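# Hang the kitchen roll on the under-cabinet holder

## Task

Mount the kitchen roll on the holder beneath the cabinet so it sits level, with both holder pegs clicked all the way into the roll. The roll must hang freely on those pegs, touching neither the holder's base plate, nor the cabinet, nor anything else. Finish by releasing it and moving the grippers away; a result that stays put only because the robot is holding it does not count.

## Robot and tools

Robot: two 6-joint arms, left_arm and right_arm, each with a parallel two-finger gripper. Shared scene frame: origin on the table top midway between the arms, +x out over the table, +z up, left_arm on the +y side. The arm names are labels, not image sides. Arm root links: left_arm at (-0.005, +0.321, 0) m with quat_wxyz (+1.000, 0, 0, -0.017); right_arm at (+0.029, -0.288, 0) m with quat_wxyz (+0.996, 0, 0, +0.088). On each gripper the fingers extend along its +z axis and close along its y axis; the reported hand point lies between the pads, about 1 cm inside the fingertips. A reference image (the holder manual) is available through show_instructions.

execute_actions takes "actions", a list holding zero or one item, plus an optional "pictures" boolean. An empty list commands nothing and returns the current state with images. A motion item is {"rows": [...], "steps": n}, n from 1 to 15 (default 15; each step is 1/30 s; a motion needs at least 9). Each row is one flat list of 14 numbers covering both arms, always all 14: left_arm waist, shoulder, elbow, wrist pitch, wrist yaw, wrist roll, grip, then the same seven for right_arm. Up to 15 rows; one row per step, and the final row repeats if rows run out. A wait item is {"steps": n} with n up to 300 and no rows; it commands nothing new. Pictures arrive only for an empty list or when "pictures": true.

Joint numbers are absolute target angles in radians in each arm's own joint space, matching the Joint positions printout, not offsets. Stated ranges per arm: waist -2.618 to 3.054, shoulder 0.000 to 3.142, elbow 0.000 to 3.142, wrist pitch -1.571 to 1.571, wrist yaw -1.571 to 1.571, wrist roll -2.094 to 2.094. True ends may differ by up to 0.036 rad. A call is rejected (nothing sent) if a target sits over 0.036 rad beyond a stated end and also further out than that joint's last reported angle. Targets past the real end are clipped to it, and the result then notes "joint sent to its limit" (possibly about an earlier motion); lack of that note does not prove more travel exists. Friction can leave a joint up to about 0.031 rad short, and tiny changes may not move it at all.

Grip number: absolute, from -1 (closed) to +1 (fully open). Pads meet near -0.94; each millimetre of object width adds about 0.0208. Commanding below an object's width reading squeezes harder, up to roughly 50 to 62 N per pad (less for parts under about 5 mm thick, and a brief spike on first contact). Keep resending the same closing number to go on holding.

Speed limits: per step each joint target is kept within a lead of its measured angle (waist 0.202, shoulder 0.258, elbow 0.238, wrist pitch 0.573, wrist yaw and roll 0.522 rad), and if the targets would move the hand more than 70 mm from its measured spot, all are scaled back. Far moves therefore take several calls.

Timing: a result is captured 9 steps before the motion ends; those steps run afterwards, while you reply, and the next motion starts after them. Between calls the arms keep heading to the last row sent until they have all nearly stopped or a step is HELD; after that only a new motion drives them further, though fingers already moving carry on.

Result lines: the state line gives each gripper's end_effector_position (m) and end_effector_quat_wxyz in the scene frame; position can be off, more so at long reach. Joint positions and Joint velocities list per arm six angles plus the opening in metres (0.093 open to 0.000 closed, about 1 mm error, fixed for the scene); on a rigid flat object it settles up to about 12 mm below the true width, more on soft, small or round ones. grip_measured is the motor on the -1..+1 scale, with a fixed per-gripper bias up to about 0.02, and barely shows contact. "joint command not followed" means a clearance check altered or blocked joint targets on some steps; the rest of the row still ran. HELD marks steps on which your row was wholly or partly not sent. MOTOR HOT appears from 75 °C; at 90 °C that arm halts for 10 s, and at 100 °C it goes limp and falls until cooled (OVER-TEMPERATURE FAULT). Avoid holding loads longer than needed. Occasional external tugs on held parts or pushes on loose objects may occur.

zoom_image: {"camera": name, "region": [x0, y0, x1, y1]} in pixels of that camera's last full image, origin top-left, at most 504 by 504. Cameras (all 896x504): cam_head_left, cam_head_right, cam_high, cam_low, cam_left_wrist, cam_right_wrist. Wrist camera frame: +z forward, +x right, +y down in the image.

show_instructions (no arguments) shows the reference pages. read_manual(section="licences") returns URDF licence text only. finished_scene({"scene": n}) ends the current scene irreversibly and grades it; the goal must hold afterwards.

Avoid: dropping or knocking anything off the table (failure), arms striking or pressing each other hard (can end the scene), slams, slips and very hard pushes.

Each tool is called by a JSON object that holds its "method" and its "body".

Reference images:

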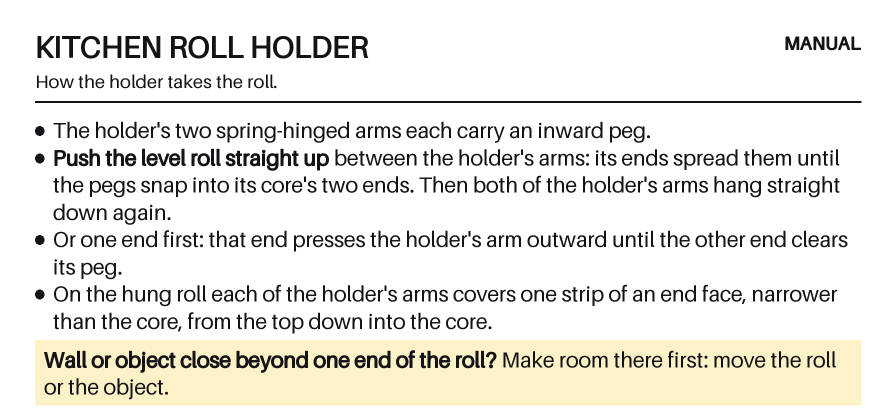

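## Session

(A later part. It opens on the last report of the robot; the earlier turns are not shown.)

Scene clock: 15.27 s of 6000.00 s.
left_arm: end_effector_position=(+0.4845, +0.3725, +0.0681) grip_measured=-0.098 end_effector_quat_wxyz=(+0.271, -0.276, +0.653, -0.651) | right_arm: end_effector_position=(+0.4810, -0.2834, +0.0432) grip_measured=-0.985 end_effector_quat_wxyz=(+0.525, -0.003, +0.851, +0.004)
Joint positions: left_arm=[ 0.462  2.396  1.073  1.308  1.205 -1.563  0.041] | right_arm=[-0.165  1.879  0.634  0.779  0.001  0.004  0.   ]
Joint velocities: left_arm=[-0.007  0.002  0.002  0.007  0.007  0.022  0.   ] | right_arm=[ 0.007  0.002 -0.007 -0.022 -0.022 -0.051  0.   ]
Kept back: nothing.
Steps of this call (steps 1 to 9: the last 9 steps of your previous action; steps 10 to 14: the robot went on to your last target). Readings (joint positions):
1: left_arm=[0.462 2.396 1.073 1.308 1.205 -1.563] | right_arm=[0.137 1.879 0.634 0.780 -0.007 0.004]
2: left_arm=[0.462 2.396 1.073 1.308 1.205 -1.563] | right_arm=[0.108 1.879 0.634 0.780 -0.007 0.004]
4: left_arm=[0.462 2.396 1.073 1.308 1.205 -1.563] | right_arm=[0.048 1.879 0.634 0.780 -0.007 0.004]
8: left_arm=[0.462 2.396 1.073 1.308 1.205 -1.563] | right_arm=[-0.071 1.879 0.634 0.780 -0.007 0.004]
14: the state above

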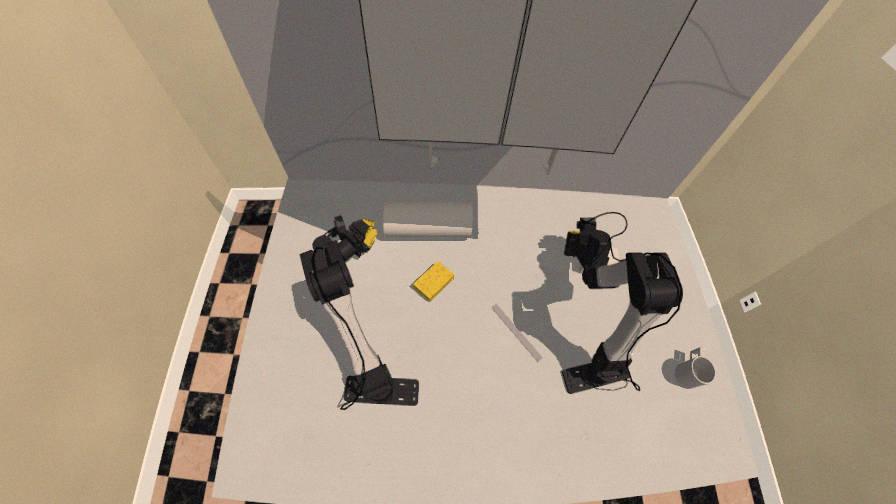

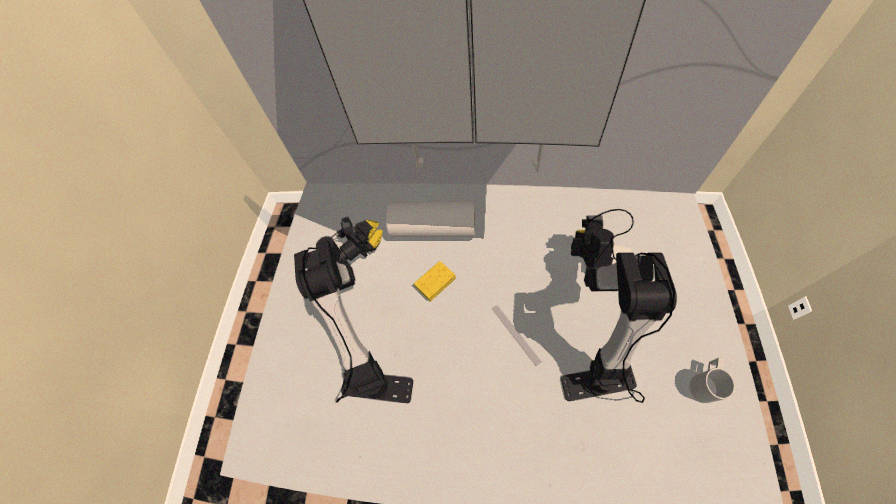

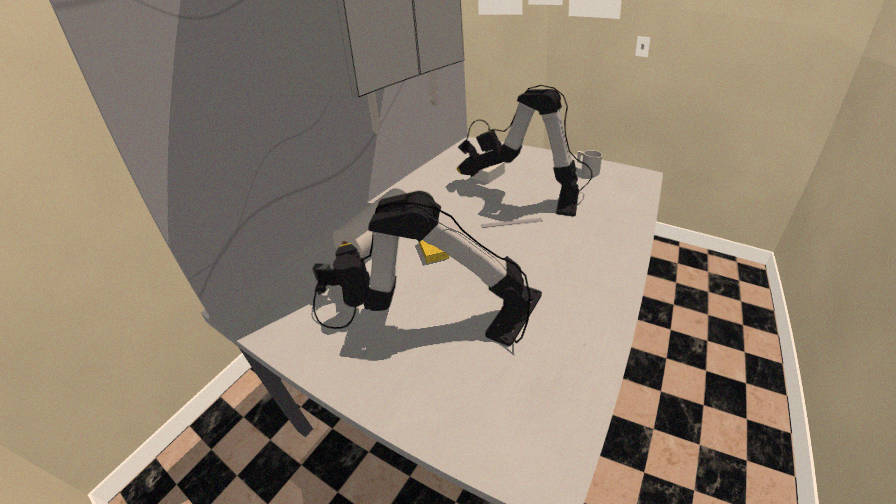

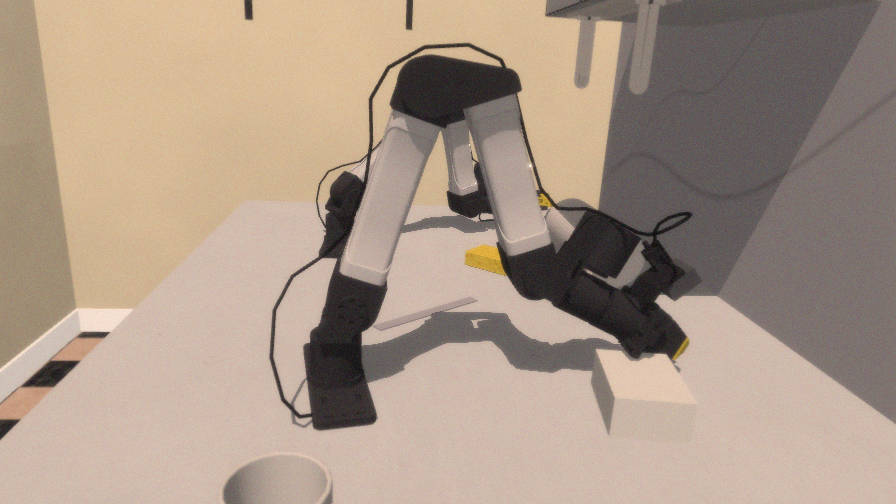

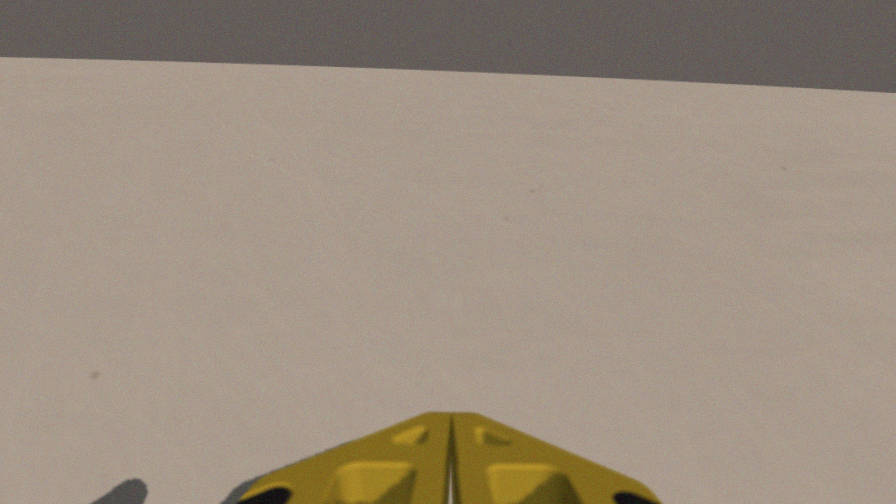

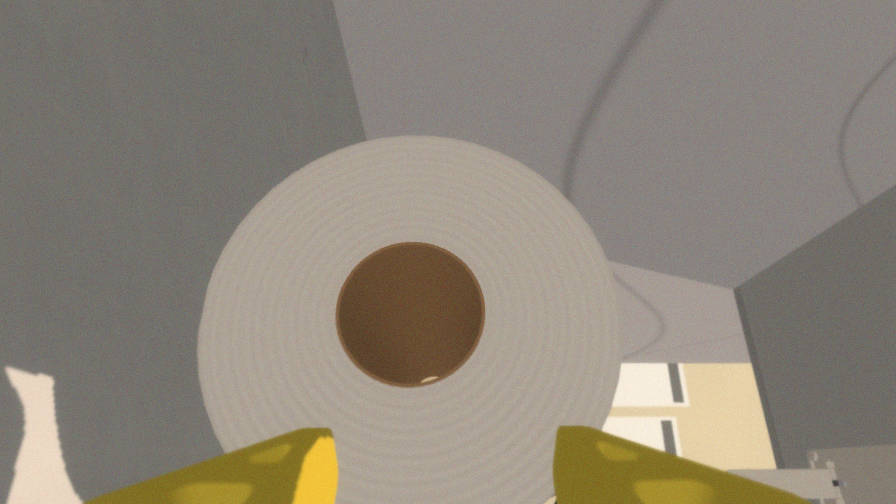

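{"method": "execute_actions", "body": {"actions": [{"rows":[[0.459,2.39,1.078,1.324,1.21,-1.571,-0.1,0.2,2.0,0.75,1.3,-0.308,1.571,-0.1]]}]}}

{"method": "execute_actions", "body": {"actions": [{"rows":[[0.459,2.39,1.078,1.324,1.21,-1.571,-0.1,0.22,2.05,0.8,1.35,-0.308,1.571,-0.1],[0.459,2.39,1.078,1.324,1.21,-1.571,-0.1,0.24,2.1,0.84,1.4,-0.308,1.571,-0.1],[0.459,2.39,1.078,1.324,1.21,-1.571,-0.1,0.26,2.14,0.88,1.42,-0.308,1.571,-0.1],[0.459,2.39,1.078,1.324,1.21,-1.571,-0.1,0.28,2.18,0.92,1.42,-0.308,1.571,-0.1],[0.459,2.39,1.078,1.324,1.21,-1.571,-0.1,0.3,2.22,0.95,1.42,-0.308,1.571,-0.1],[0.459,2.39,1.078,1.324,1.21,-1.571,-0.1,0.3,2.25,0.95,1.42,-0.308,1.571,-0.1],[0.459,2.39,1.078,1.324,1.21,-1.571,-0.1,0.3,2.28,0.95,1.42,-0.308,1.571,-0.1],[0.459,2.39,1.078,1.324,1.21,-1.571,-0.1,0.3,2.31,0.95,1.42,-0.308,1.571,-0.1],[0.459,2.39,1.078,1.324,1.21,-1.571,-0.1,0.3,2.33,0.95,1.42,-0.308,1.571,-0.1],[0.459,2.39,1.078,1.324,1.21,-1.571,-0.1,0.3,2.354,0.95,1.42,-0.308,1.571,-0.1]]}]}}

{"method": "execute_actions", "body": {"actions": [{"steps":25}], "pictures": true}}

Scene clock: 16.37 s of 6000.00 s.
left_arm: end_effector_position=(+0.4845, +0.3725, +0.0681) grip_measured=-0.098 end_effector_quat_wxyz=(+0.271, -0.276, +0.653, -0.651) | right_arm: end_effector_position=(+0.5010, -0.1757, +0.0871) grip_measured=-0.104 end_effector_quat_wxyz=(+0.584, +0.013, +0.785, +0.206)
Joint positions: left_arm=[ 0.462  2.396  1.073  1.308  1.205 -1.563  0.041] | right_arm=[ 0.013  1.952  0.693  1.02  -0.13   0.325  0.04 ]
Joint velocities: left_arm=[-0.007  0.012  0.002  0.007  0.007  0.037  0.001] | right_arm=[ 1.17   0.168  0.286  1.121 -0.652  1.81   0.004]
Steps of this call (steps 1 to 27: the robot went on to your last target; steps 28 to 33: the first 6 steps of this action). Readings (joint positions):
28: left_arm=[0.462 2.396 1.073 1.308 1.205 -1.563] | right_arm=[-0.155 1.888 0.636 0.810 -0.015 0.047]
29: left_arm=[0.462 2.396 1.073 1.308 1.205 -1.563] | right_arm=[-0.133 1.905 0.645 0.856 -0.038 0.099]
31: left_arm=[0.462 2.396 1.073 1.308 1.205 -1.563] | right_arm=[-0.067 1.934 0.671 0.942 -0.086 0.207]
33: the state above

Scene clock: 16.87 s of 6000.00 s.
left_arm: end_effector_position=(+0.4845, +0.3725, +0.0681) grip_measured=-0.098 end_effector_quat_wxyz=(+0.271, -0.276, +0.653, -0.651) | right_arm: end_effector_position=(+0.4923, -0.0171, +0.1501) grip_measured=-0.102 end_effector_quat_wxyz=(+0.356, +0.223, +0.622, +0.661)
Joint positions: left_arm=[ 0.462  2.396  1.073  1.308  1.205 -1.563  0.041] | right_arm=[ 0.263  2.164  0.912  1.386 -0.292  1.46   0.04 ]
Joint velocities: left_arm=[-0.022  0.002 -0.012  0.007 -0.022  0.022 -0.001] | right_arm=[ 0.496  1.043  0.774  0.447  0.037  0.593 -0.001]
Steps of this call (steps 1 to 9: the last 9 steps of your previous action; steps 10 to 15: the first 6 steps of this action). Readings (joint positions):
10: left_arm=[0.462 2.396 1.073 1.308 1.205 -1.563] | right_arm=[0.213 1.985 0.740 1.280 -0.288 1.245]
11: left_arm=[0.462 2.396 1.073 1.308 1.205 -1.563] | right_arm=[0.215 2.008 0.763 1.307 -0.290 1.309]
13: left_arm=[0.462 2.396 1.073 1.308 1.205 -1.563] | right_arm=[0.232 2.084 0.838 1.356 -0.291 1.401]
15: the state above

Scene clock: 17.70 s of 6000.00 s.
left_arm: end_effector_position=(+0.4845, +0.3725, +0.0681) grip_measured=-0.098 end_effector_quat_wxyz=(+0.271, -0.276, +0.653, -0.651) | right_arm: end_effector_position=(+0.4836, +0.0050, +0.0682) grip_measured=-0.102 end_effector_quat_wxyz=(+0.274, +0.268, +0.653, +0.653)
Joint positions: left_arm=[ 0.462  2.396  1.073  1.308  1.205 -1.563  0.041] | right_arm=[ 0.304  2.356  0.941  1.417 -0.304  1.563  0.04 ]
Joint velocities: left_arm=[ 0.002 -0.012 -0.007 -0.022  0.022 -0.066 -0.   ] | right_arm=[-0.022  0.032 -0.002 -0.007 -0.037 -0.022 -0.   ]
Kept back: nothing.
Steps of this call (steps 1 to 9: the last 9 steps of your previous action; steps 10 to 25: the robot went on to your last target). Readings (joint positions):
1: left_arm=[0.462 2.396 1.073 1.308 1.205 -1.563] | right_arm=[0.279 2.198 0.932 1.397 -0.294 1.481]
2: left_arm=[0.462 2.396 1.073 1.308 1.205 -1.563] | right_arm=[0.291 2.230 0.940 1.406 -0.297 1.497]
4: left_arm=[0.462 2.396 1.073 1.308 1.205 -1.563] | right_arm=[0.303 2.288 0.941 1.413 -0.302 1.521]
8: left_arm=[0.462 2.396 1.073 1.308 1.205 -1.563] | right_arm=[0.304 2.354 0.941 1.399 -0.304 1.547]
25: the state above

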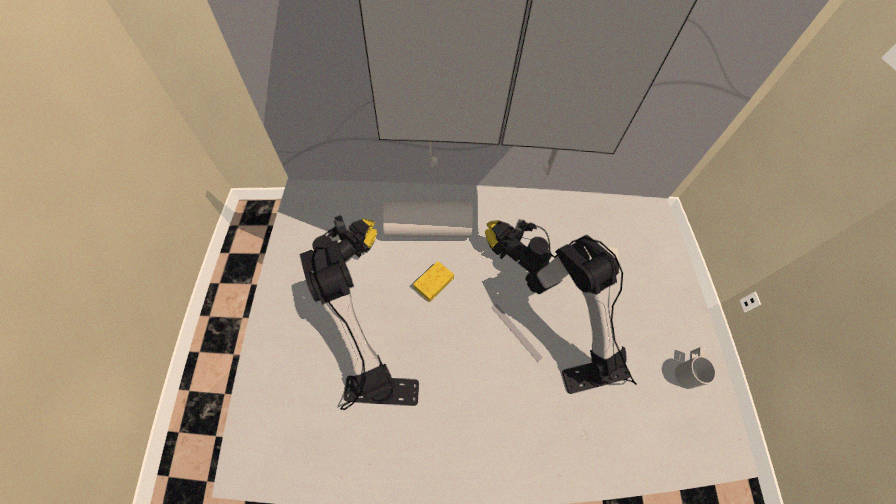

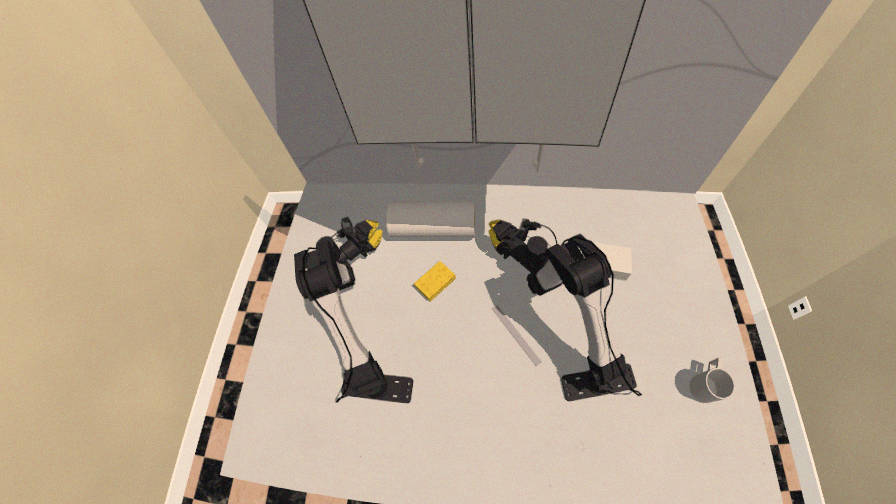

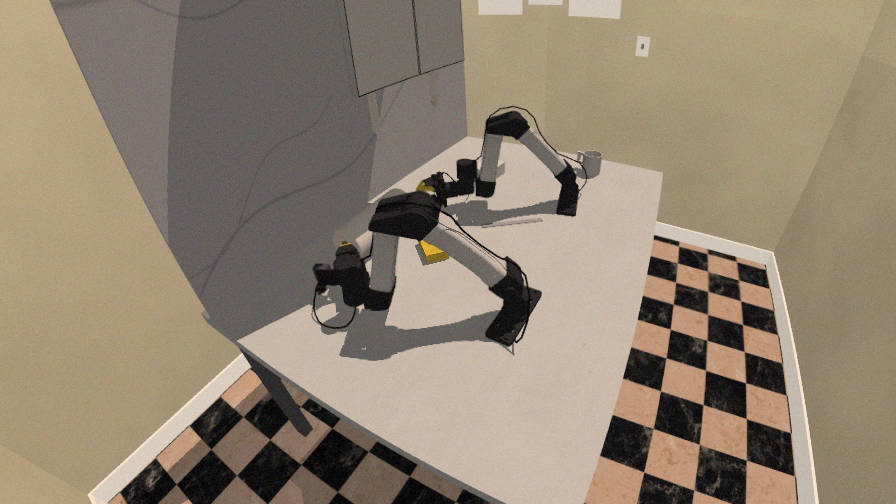

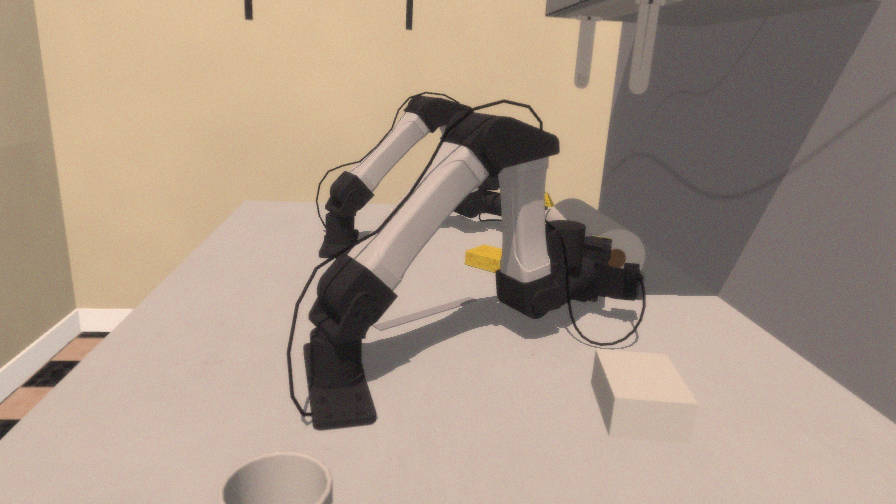

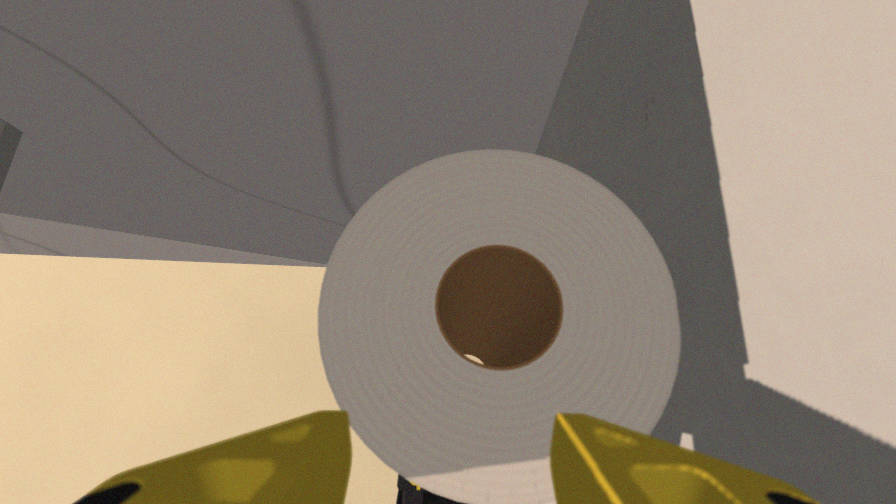

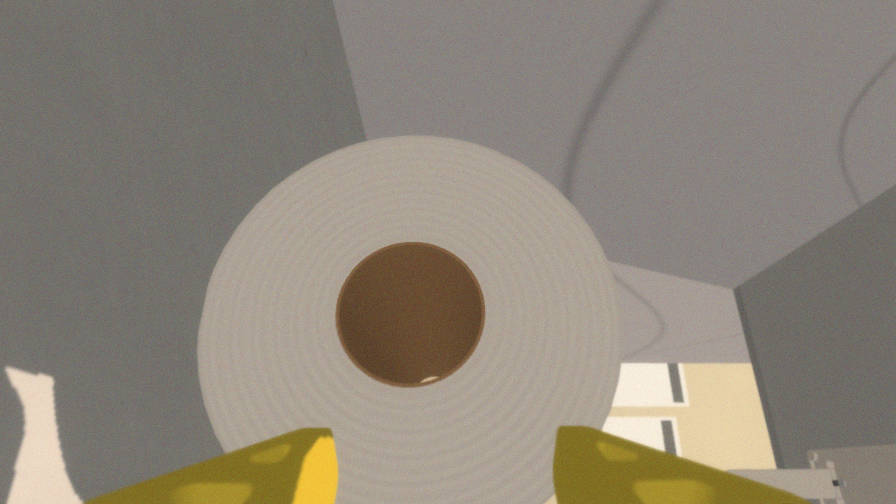

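{"method": "execute_actions", "body": {"actions": [{"rows":[[0.45,2.4,1.073,1.33,1.19,-1.571,-0.35,0.315,2.367,0.965,1.405,-0.29,1.571,-0.35],[0.45,2.41,1.073,1.34,1.18,-1.571,-0.35,0.325,2.378,0.985,1.395,-0.28,1.571,-0.35],[0.44,2.415,1.07,1.35,1.17,-1.571,-0.35,0.335,2.389,1.005,1.385,-0.27,1.571,-0.35],[0.43,2.415,1.07,1.36,1.16,-1.571,-0.35,0.345,2.4,1.025,1.375,-0.26,1.571,-0.35],[0.42,2.415,1.065,1.36,1.15,-1.571,-0.35,0.355,2.41,1.045,1.365,-0.25,1.571,-0.35],[0.41,2.415,1.065,1.36,1.145,-1.571,-0.35,0.365,2.42,1.06,1.355,-0.24,1.571,-0.35],[0.4,2.415,1.06,1.36,1.14,-1.571,-0.35,0.375,2.428,1.075,1.345,-0.23,1.571,-0.35],[0.39,2.415,1.06,1.36,1.135,-1.571,-0.35,0.385,2.435,1.09,1.335,-0.22,1.571,-0.35],[0.38,2.415,1.056,1.36,1.13,-1.571,-0.35,0.398,2.44,1.105,1.33,-0.21,1.571,-0.35],[0.371,2.415,1.056,1.36,1.123,-1.571,-0.35,0.41,2.445,1.119,1.324,-0.199,1.571,-0.35]]}]}}

{"method": "execute_actions", "body": {"actions": [{"steps":18}], "pictures": true}}

Scene clock: 19.00 s of 6000.00 s.
left_arm: end_effector_position=(+0.4884, +0.3652, +0.0666) grip_measured=-0.348 end_effector_quat_wxyz=(+0.278, -0.274, +0.652, -0.650) | right_arm: end_effector_position=(+0.4917, +0.0211, +0.0730) grip_measured=-0.347 end_effector_quat_wxyz=(+0.280, +0.264, +0.646, +0.659)
Joint positions: left_arm=[ 0.441  2.405  1.073  1.33   1.176 -1.563  0.029] | right_arm=[ 0.332  2.383  1.01   1.399 -0.274  1.564  0.029]
Joint velocities: left_arm=[-0.256  0.071  0.002  0.081 -0.168 -0.022  0.   ] | right_arm=[ 0.315  0.256  0.574 -0.198  0.198  0.051 -0.   ]
Steps of this call (steps 1 to 15: the robot went on to your last target; steps 16 to 33: nothing new was sent; steps 34 to 39: the first 6 steps of this action). Readings (joint positions):
34: left_arm=[0.462 2.396 1.073 1.309 1.203 -1.563] | right_arm=[0.304 2.356 0.941 1.418 -0.303 1.564]
35: left_arm=[0.461 2.396 1.073 1.312 1.200 -1.563] | right_arm=[0.305 2.356 0.944 1.416 -0.300 1.564]
37: left_arm=[0.455 2.401 1.073 1.323 1.190 -1.563] | right_arm=[0.314 2.365 0.970 1.409 -0.288 1.564]
39: the state above

Scene clock: 19.60 s of 6000.00 s.
left_arm: end_effector_position=(+0.4972, +0.3441, +0.0669) grip_measured=-0.348 end_effector_quat_wxyz=(+0.282, -0.273, +0.651, -0.650) | right_arm: end_effector_position=(+0.4954, +0.0505, +0.0719) grip_measured=-0.347 end_effector_quat_wxyz=(+0.284, +0.268, +0.643, +0.659)
Joint positions: left_arm=[ 0.384  2.409  1.073  1.342  1.116 -1.563  0.029] | right_arm=[ 0.395  2.422  1.097  1.355 -0.198  1.564  0.029]
Joint velocities: left_arm=[-0.017 -0.007  0.002  0.051 -0.007  0.022  0.001] | right_arm=[ 0.007  0.002 -0.002 -0.022  0.066 -0.081  0.   ]
Kept back: nothing.
Steps of this call (steps 1 to 9: the last 9 steps of your previous action; steps 10 to 18: the robot went on to your last target). Readings (joint positions):
1: left_arm=[0.431 2.407 1.073 1.333 1.169 -1.563] | right_arm=[0.343 2.391 1.029 1.392 -0.266 1.564]
2: left_arm=[0.420 2.408 1.073 1.334 1.164 -1.563] | right_arm=[0.355 2.399 1.046 1.385 -0.258 1.564]
4: left_arm=[0.396 2.409 1.073 1.337 1.153 -1.563] | right_arm=[0.380 2.414 1.076 1.370 -0.241 1.564]
8: left_arm=[0.385 2.409 1.073 1.339 1.118 -1.563] | right_arm=[0.395 2.422 1.094 1.360 -0.204 1.564]
18: the state above

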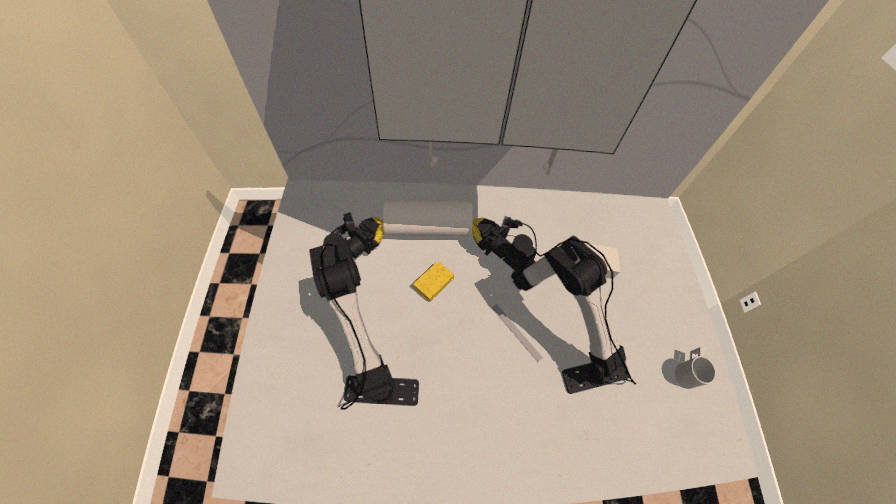

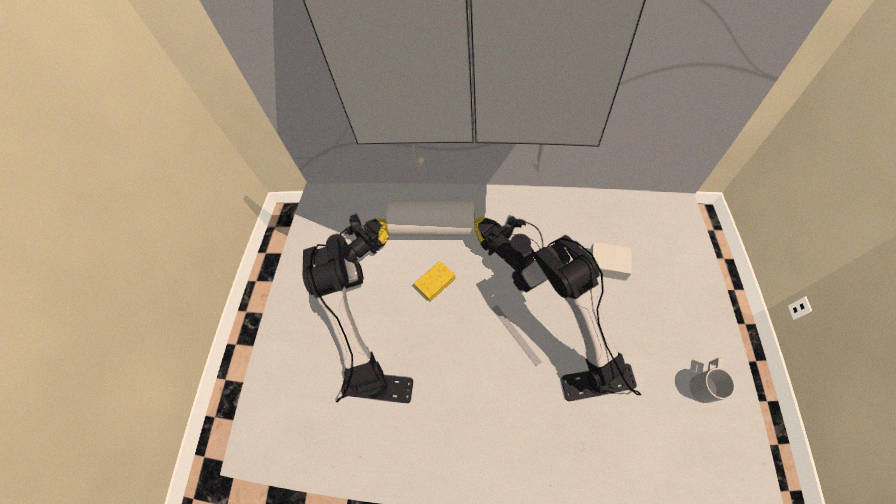

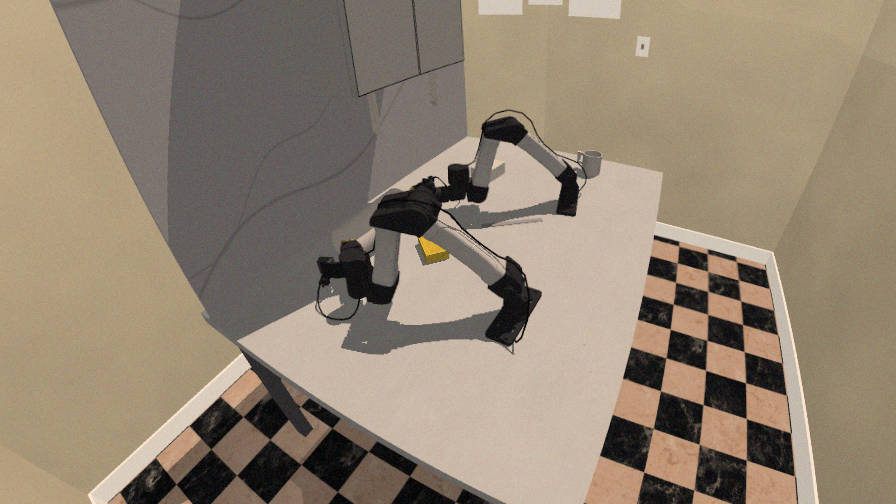

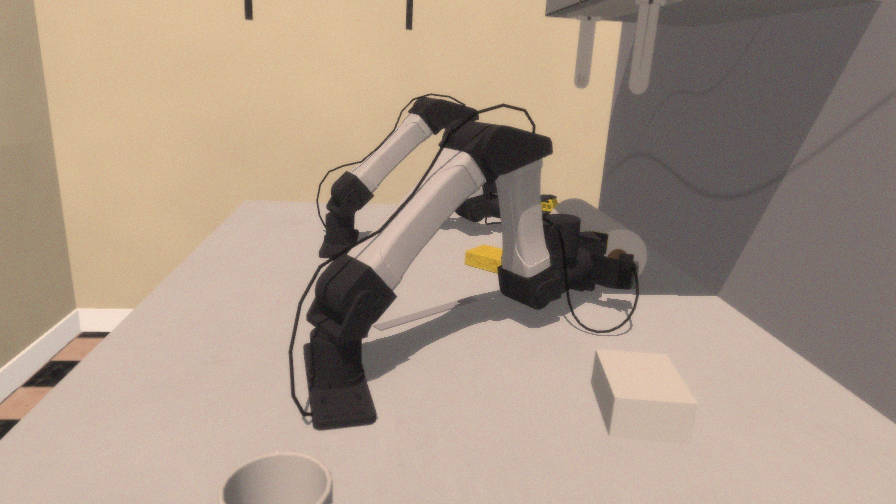

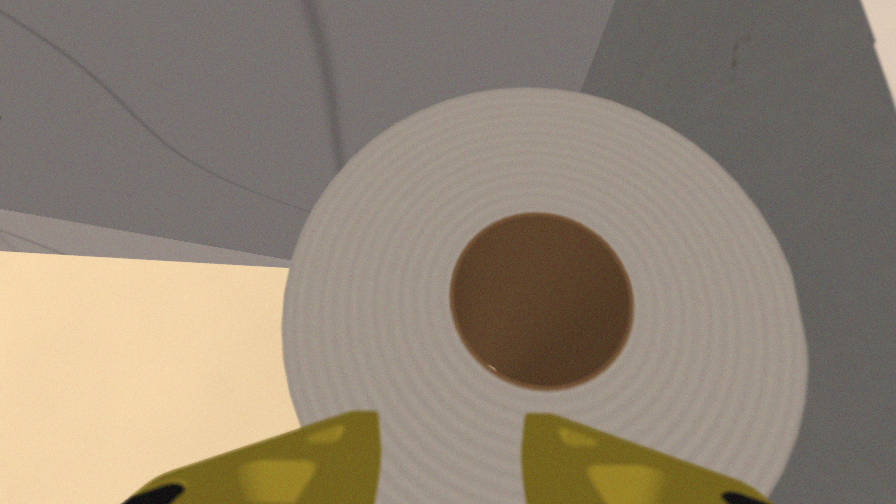

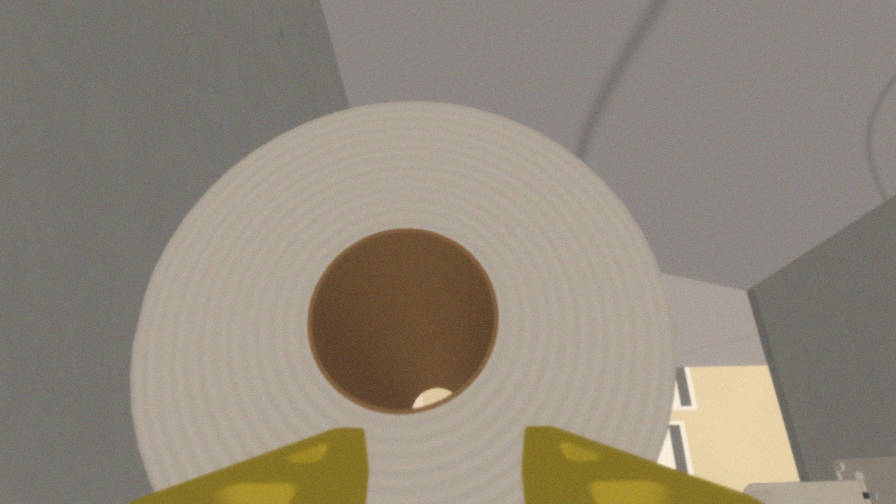

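{"method": "execute_actions", "body": {"actions": [{"rows":[[0.384,2.41,1.07,1.345,1.116,-1.571,-0.35,0.38,2.45,1.1,1.29,-0.199,1.571,-0.35],[0.384,2.41,1.07,1.345,1.116,-1.571,-0.35,0.38,2.45,1.1,1.29,-0.199,1.571,-0.35],[0.384,2.41,1.07,1.345,1.116,-1.571,-0.35,0.38,2.45,1.1,1.29,-0.199,1.571,-0.35],[0.384,2.41,1.07,1.345,1.116,-1.571,-0.35,0.38,2.45,1.1,1.29,-0.199,1.571,-0.35],[0.384,2.41,1.07,1.345,1.116,-1.571,-0.35,0.38,2.45,1.1,1.29,-0.199,1.571,-0.35],[0.384,2.41,1.07,1.345,1.116,-1.571,-0.35,0.39,2.45,1.1,1.29,-0.199,1.571,-0.35],[0.384,2.41,1.07,1.345,1.116,-1.571,-0.35,0.4,2.45,1.11,1.29,-0.199,1.571,-0.35],[0.37,2.41,1.07,1.345,1.14,-1.571,-0.35,0.41,2.45,1.12,1.29,-0.22,1.571,-0.35],[0.36,2.41,1.07,1.345,1.165,-1.571,-0.35,0.42,2.45,1.13,1.29,-0.245,1.571,-0.35],[0.35,2.41,1.07,1.345,1.19,-1.571,-0.35,0.43,2.45,1.13,1.29,-0.27,1.571,-0.35],[0.34,2.41,1.07,1.345,1.215,-1.571,-0.35,0.44,2.45,1.13,1.29,-0.295,1.571,-0.35],[0.33,2.41,1.07,1.345,1.24,-1.571,-0.35,0.45,2.45,1.13,1.29,-0.32,1.571,-0.35]]}]}}

{"method": "execute_actions", "body": {"actions": [{"steps":18}], "pictures": true}}

Scene clock: 20.57 s of 6000.00 s.
left_arm: end_effector_position=(+0.4973, +0.3443, +0.0669) grip_measured=-0.348 end_effector_quat_wxyz=(+0.282, -0.273, +0.651, -0.649) | right_arm: end_effector_position=(+0.4974, +0.0474, +0.0616) grip_measured=-0.347 end_effector_quat_wxyz=(+0.279, +0.277, +0.653, +0.647)
Joint positions: left_arm=[ 0.384  2.409  1.073  1.342  1.115 -1.563  0.029] | right_arm=[ 0.388  2.426  1.097  1.323 -0.198  1.565  0.029]
Joint velocities: left_arm=[ 0.007 -0.007 -0.002 -0.037  0.022 -0.037  0.   ] | right_arm=[ 0.007  0.076 -0.002 -0.212 -0.081 -0.007 -0.001]
Steps of this call (steps 1 to 15: the robot went on to your last target; steps 16 to 23: nothing new was sent; steps 24 to 29: the first 6 steps of this action). Readings (joint positions):
24: left_arm=[0.384 2.409 1.073 1.342 1.115 -1.563] | right_arm=[0.394 2.422 1.097 1.352 -0.198 1.565]
25: left_arm=[0.384 2.409 1.073 1.342 1.115 -1.563] | right_arm=[0.393 2.422 1.097 1.347 -0.198 1.565]
27: left_arm=[0.384 2.409 1.073 1.342 1.115 -1.563] | right_arm=[0.390 2.423 1.097 1.333 -0.198 1.565]
29: the state above

Scene clock: 21.17 s of 6000.00 s.
left_arm: end_effector_position=(+0.4960, +0.3411, +0.0667) grip_measured=-0.348 end_effector_quat_wxyz=(+0.277, -0.268, +0.653, -0.652) | right_arm: end_effector_position=(+0.4920, +0.0538, +0.0565) grip_measured=-0.347 end_effector_quat_wxyz=(+0.267, +0.272, +0.661, +0.647)
Joint positions: left_arm=[ 0.381  2.409  1.073  1.341  1.127 -1.563  0.029] | right_arm=[ 0.398  2.431  1.097  1.311 -0.215  1.565  0.029]
Joint velocities: left_arm=[ 0.007 -0.017 -0.002 -0.066 -0.081  0.007  0.001] | right_arm=[-0.002 -0.002 -0.037  0.066  0.022  0.022  0.   ]
Kept back: nothing.
Steps of this call (steps 1 to 9: the last 9 steps of your previous action; steps 10 to 18: the robot went on to your last target). Readings (joint positions):
1: left_arm=[0.384 2.409 1.073 1.342 1.115 -1.563] | right_arm=[0.388 2.428 1.097 1.319 -0.198 1.565]
2: left_arm=[0.384 2.409 1.073 1.342 1.116 -1.563] | right_arm=[0.390 2.430 1.097 1.315 -0.199 1.565]
4: left_arm=[0.381 2.409 1.073 1.342 1.123 -1.563] | right_arm=[0.396 2.431 1.097 1.311 -0.206 1.565]
8: left_arm=[0.381 2.409 1.073 1.341 1.127 -1.563] | right_arm=[0.398 2.431 1.097 1.311 -0.214 1.565]
18: the state above

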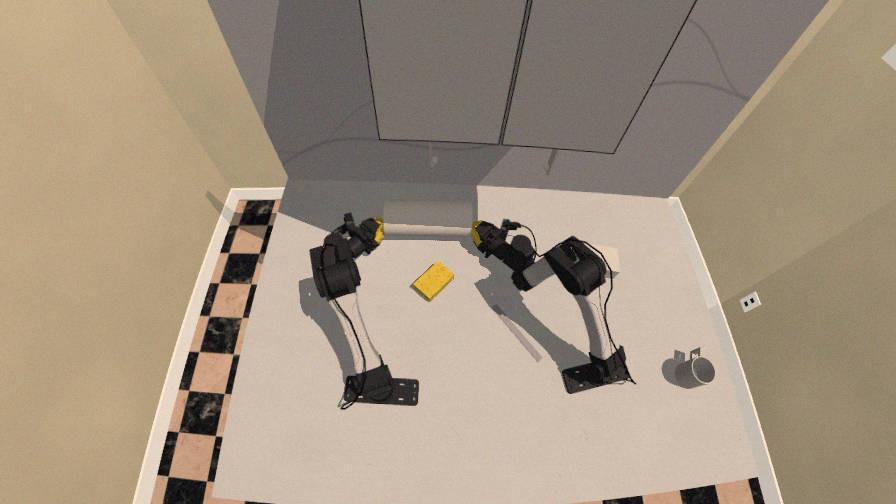

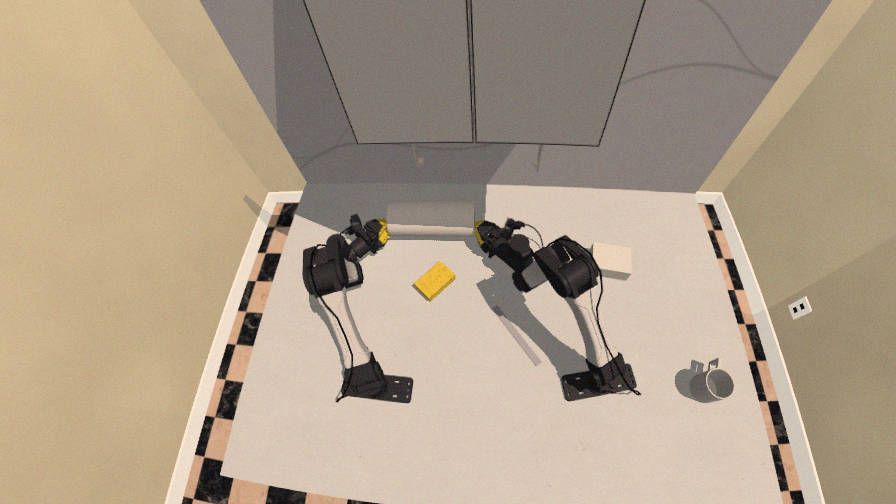

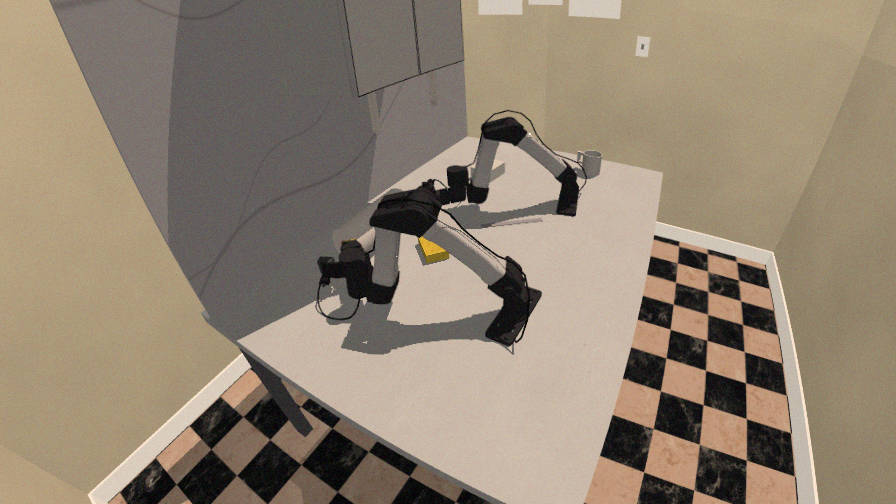

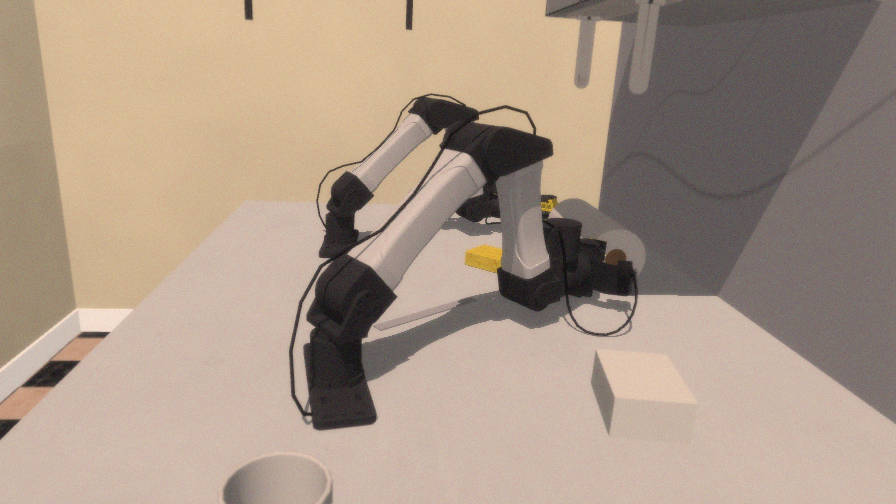

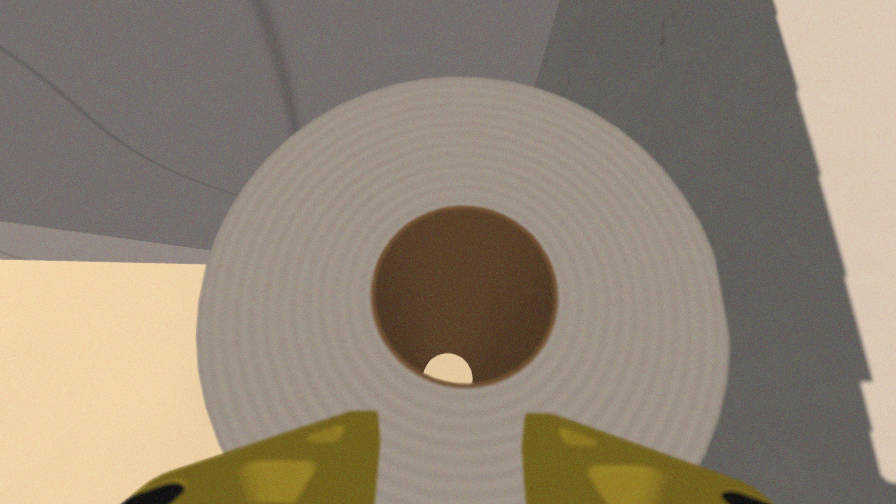

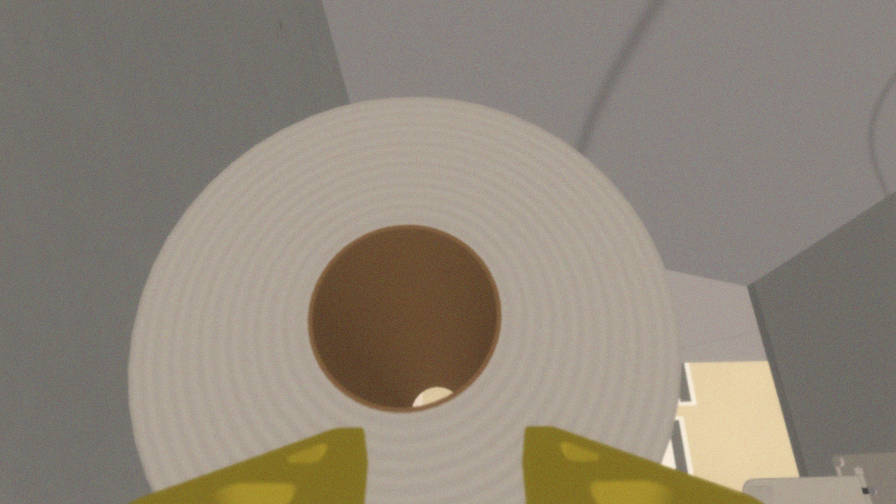

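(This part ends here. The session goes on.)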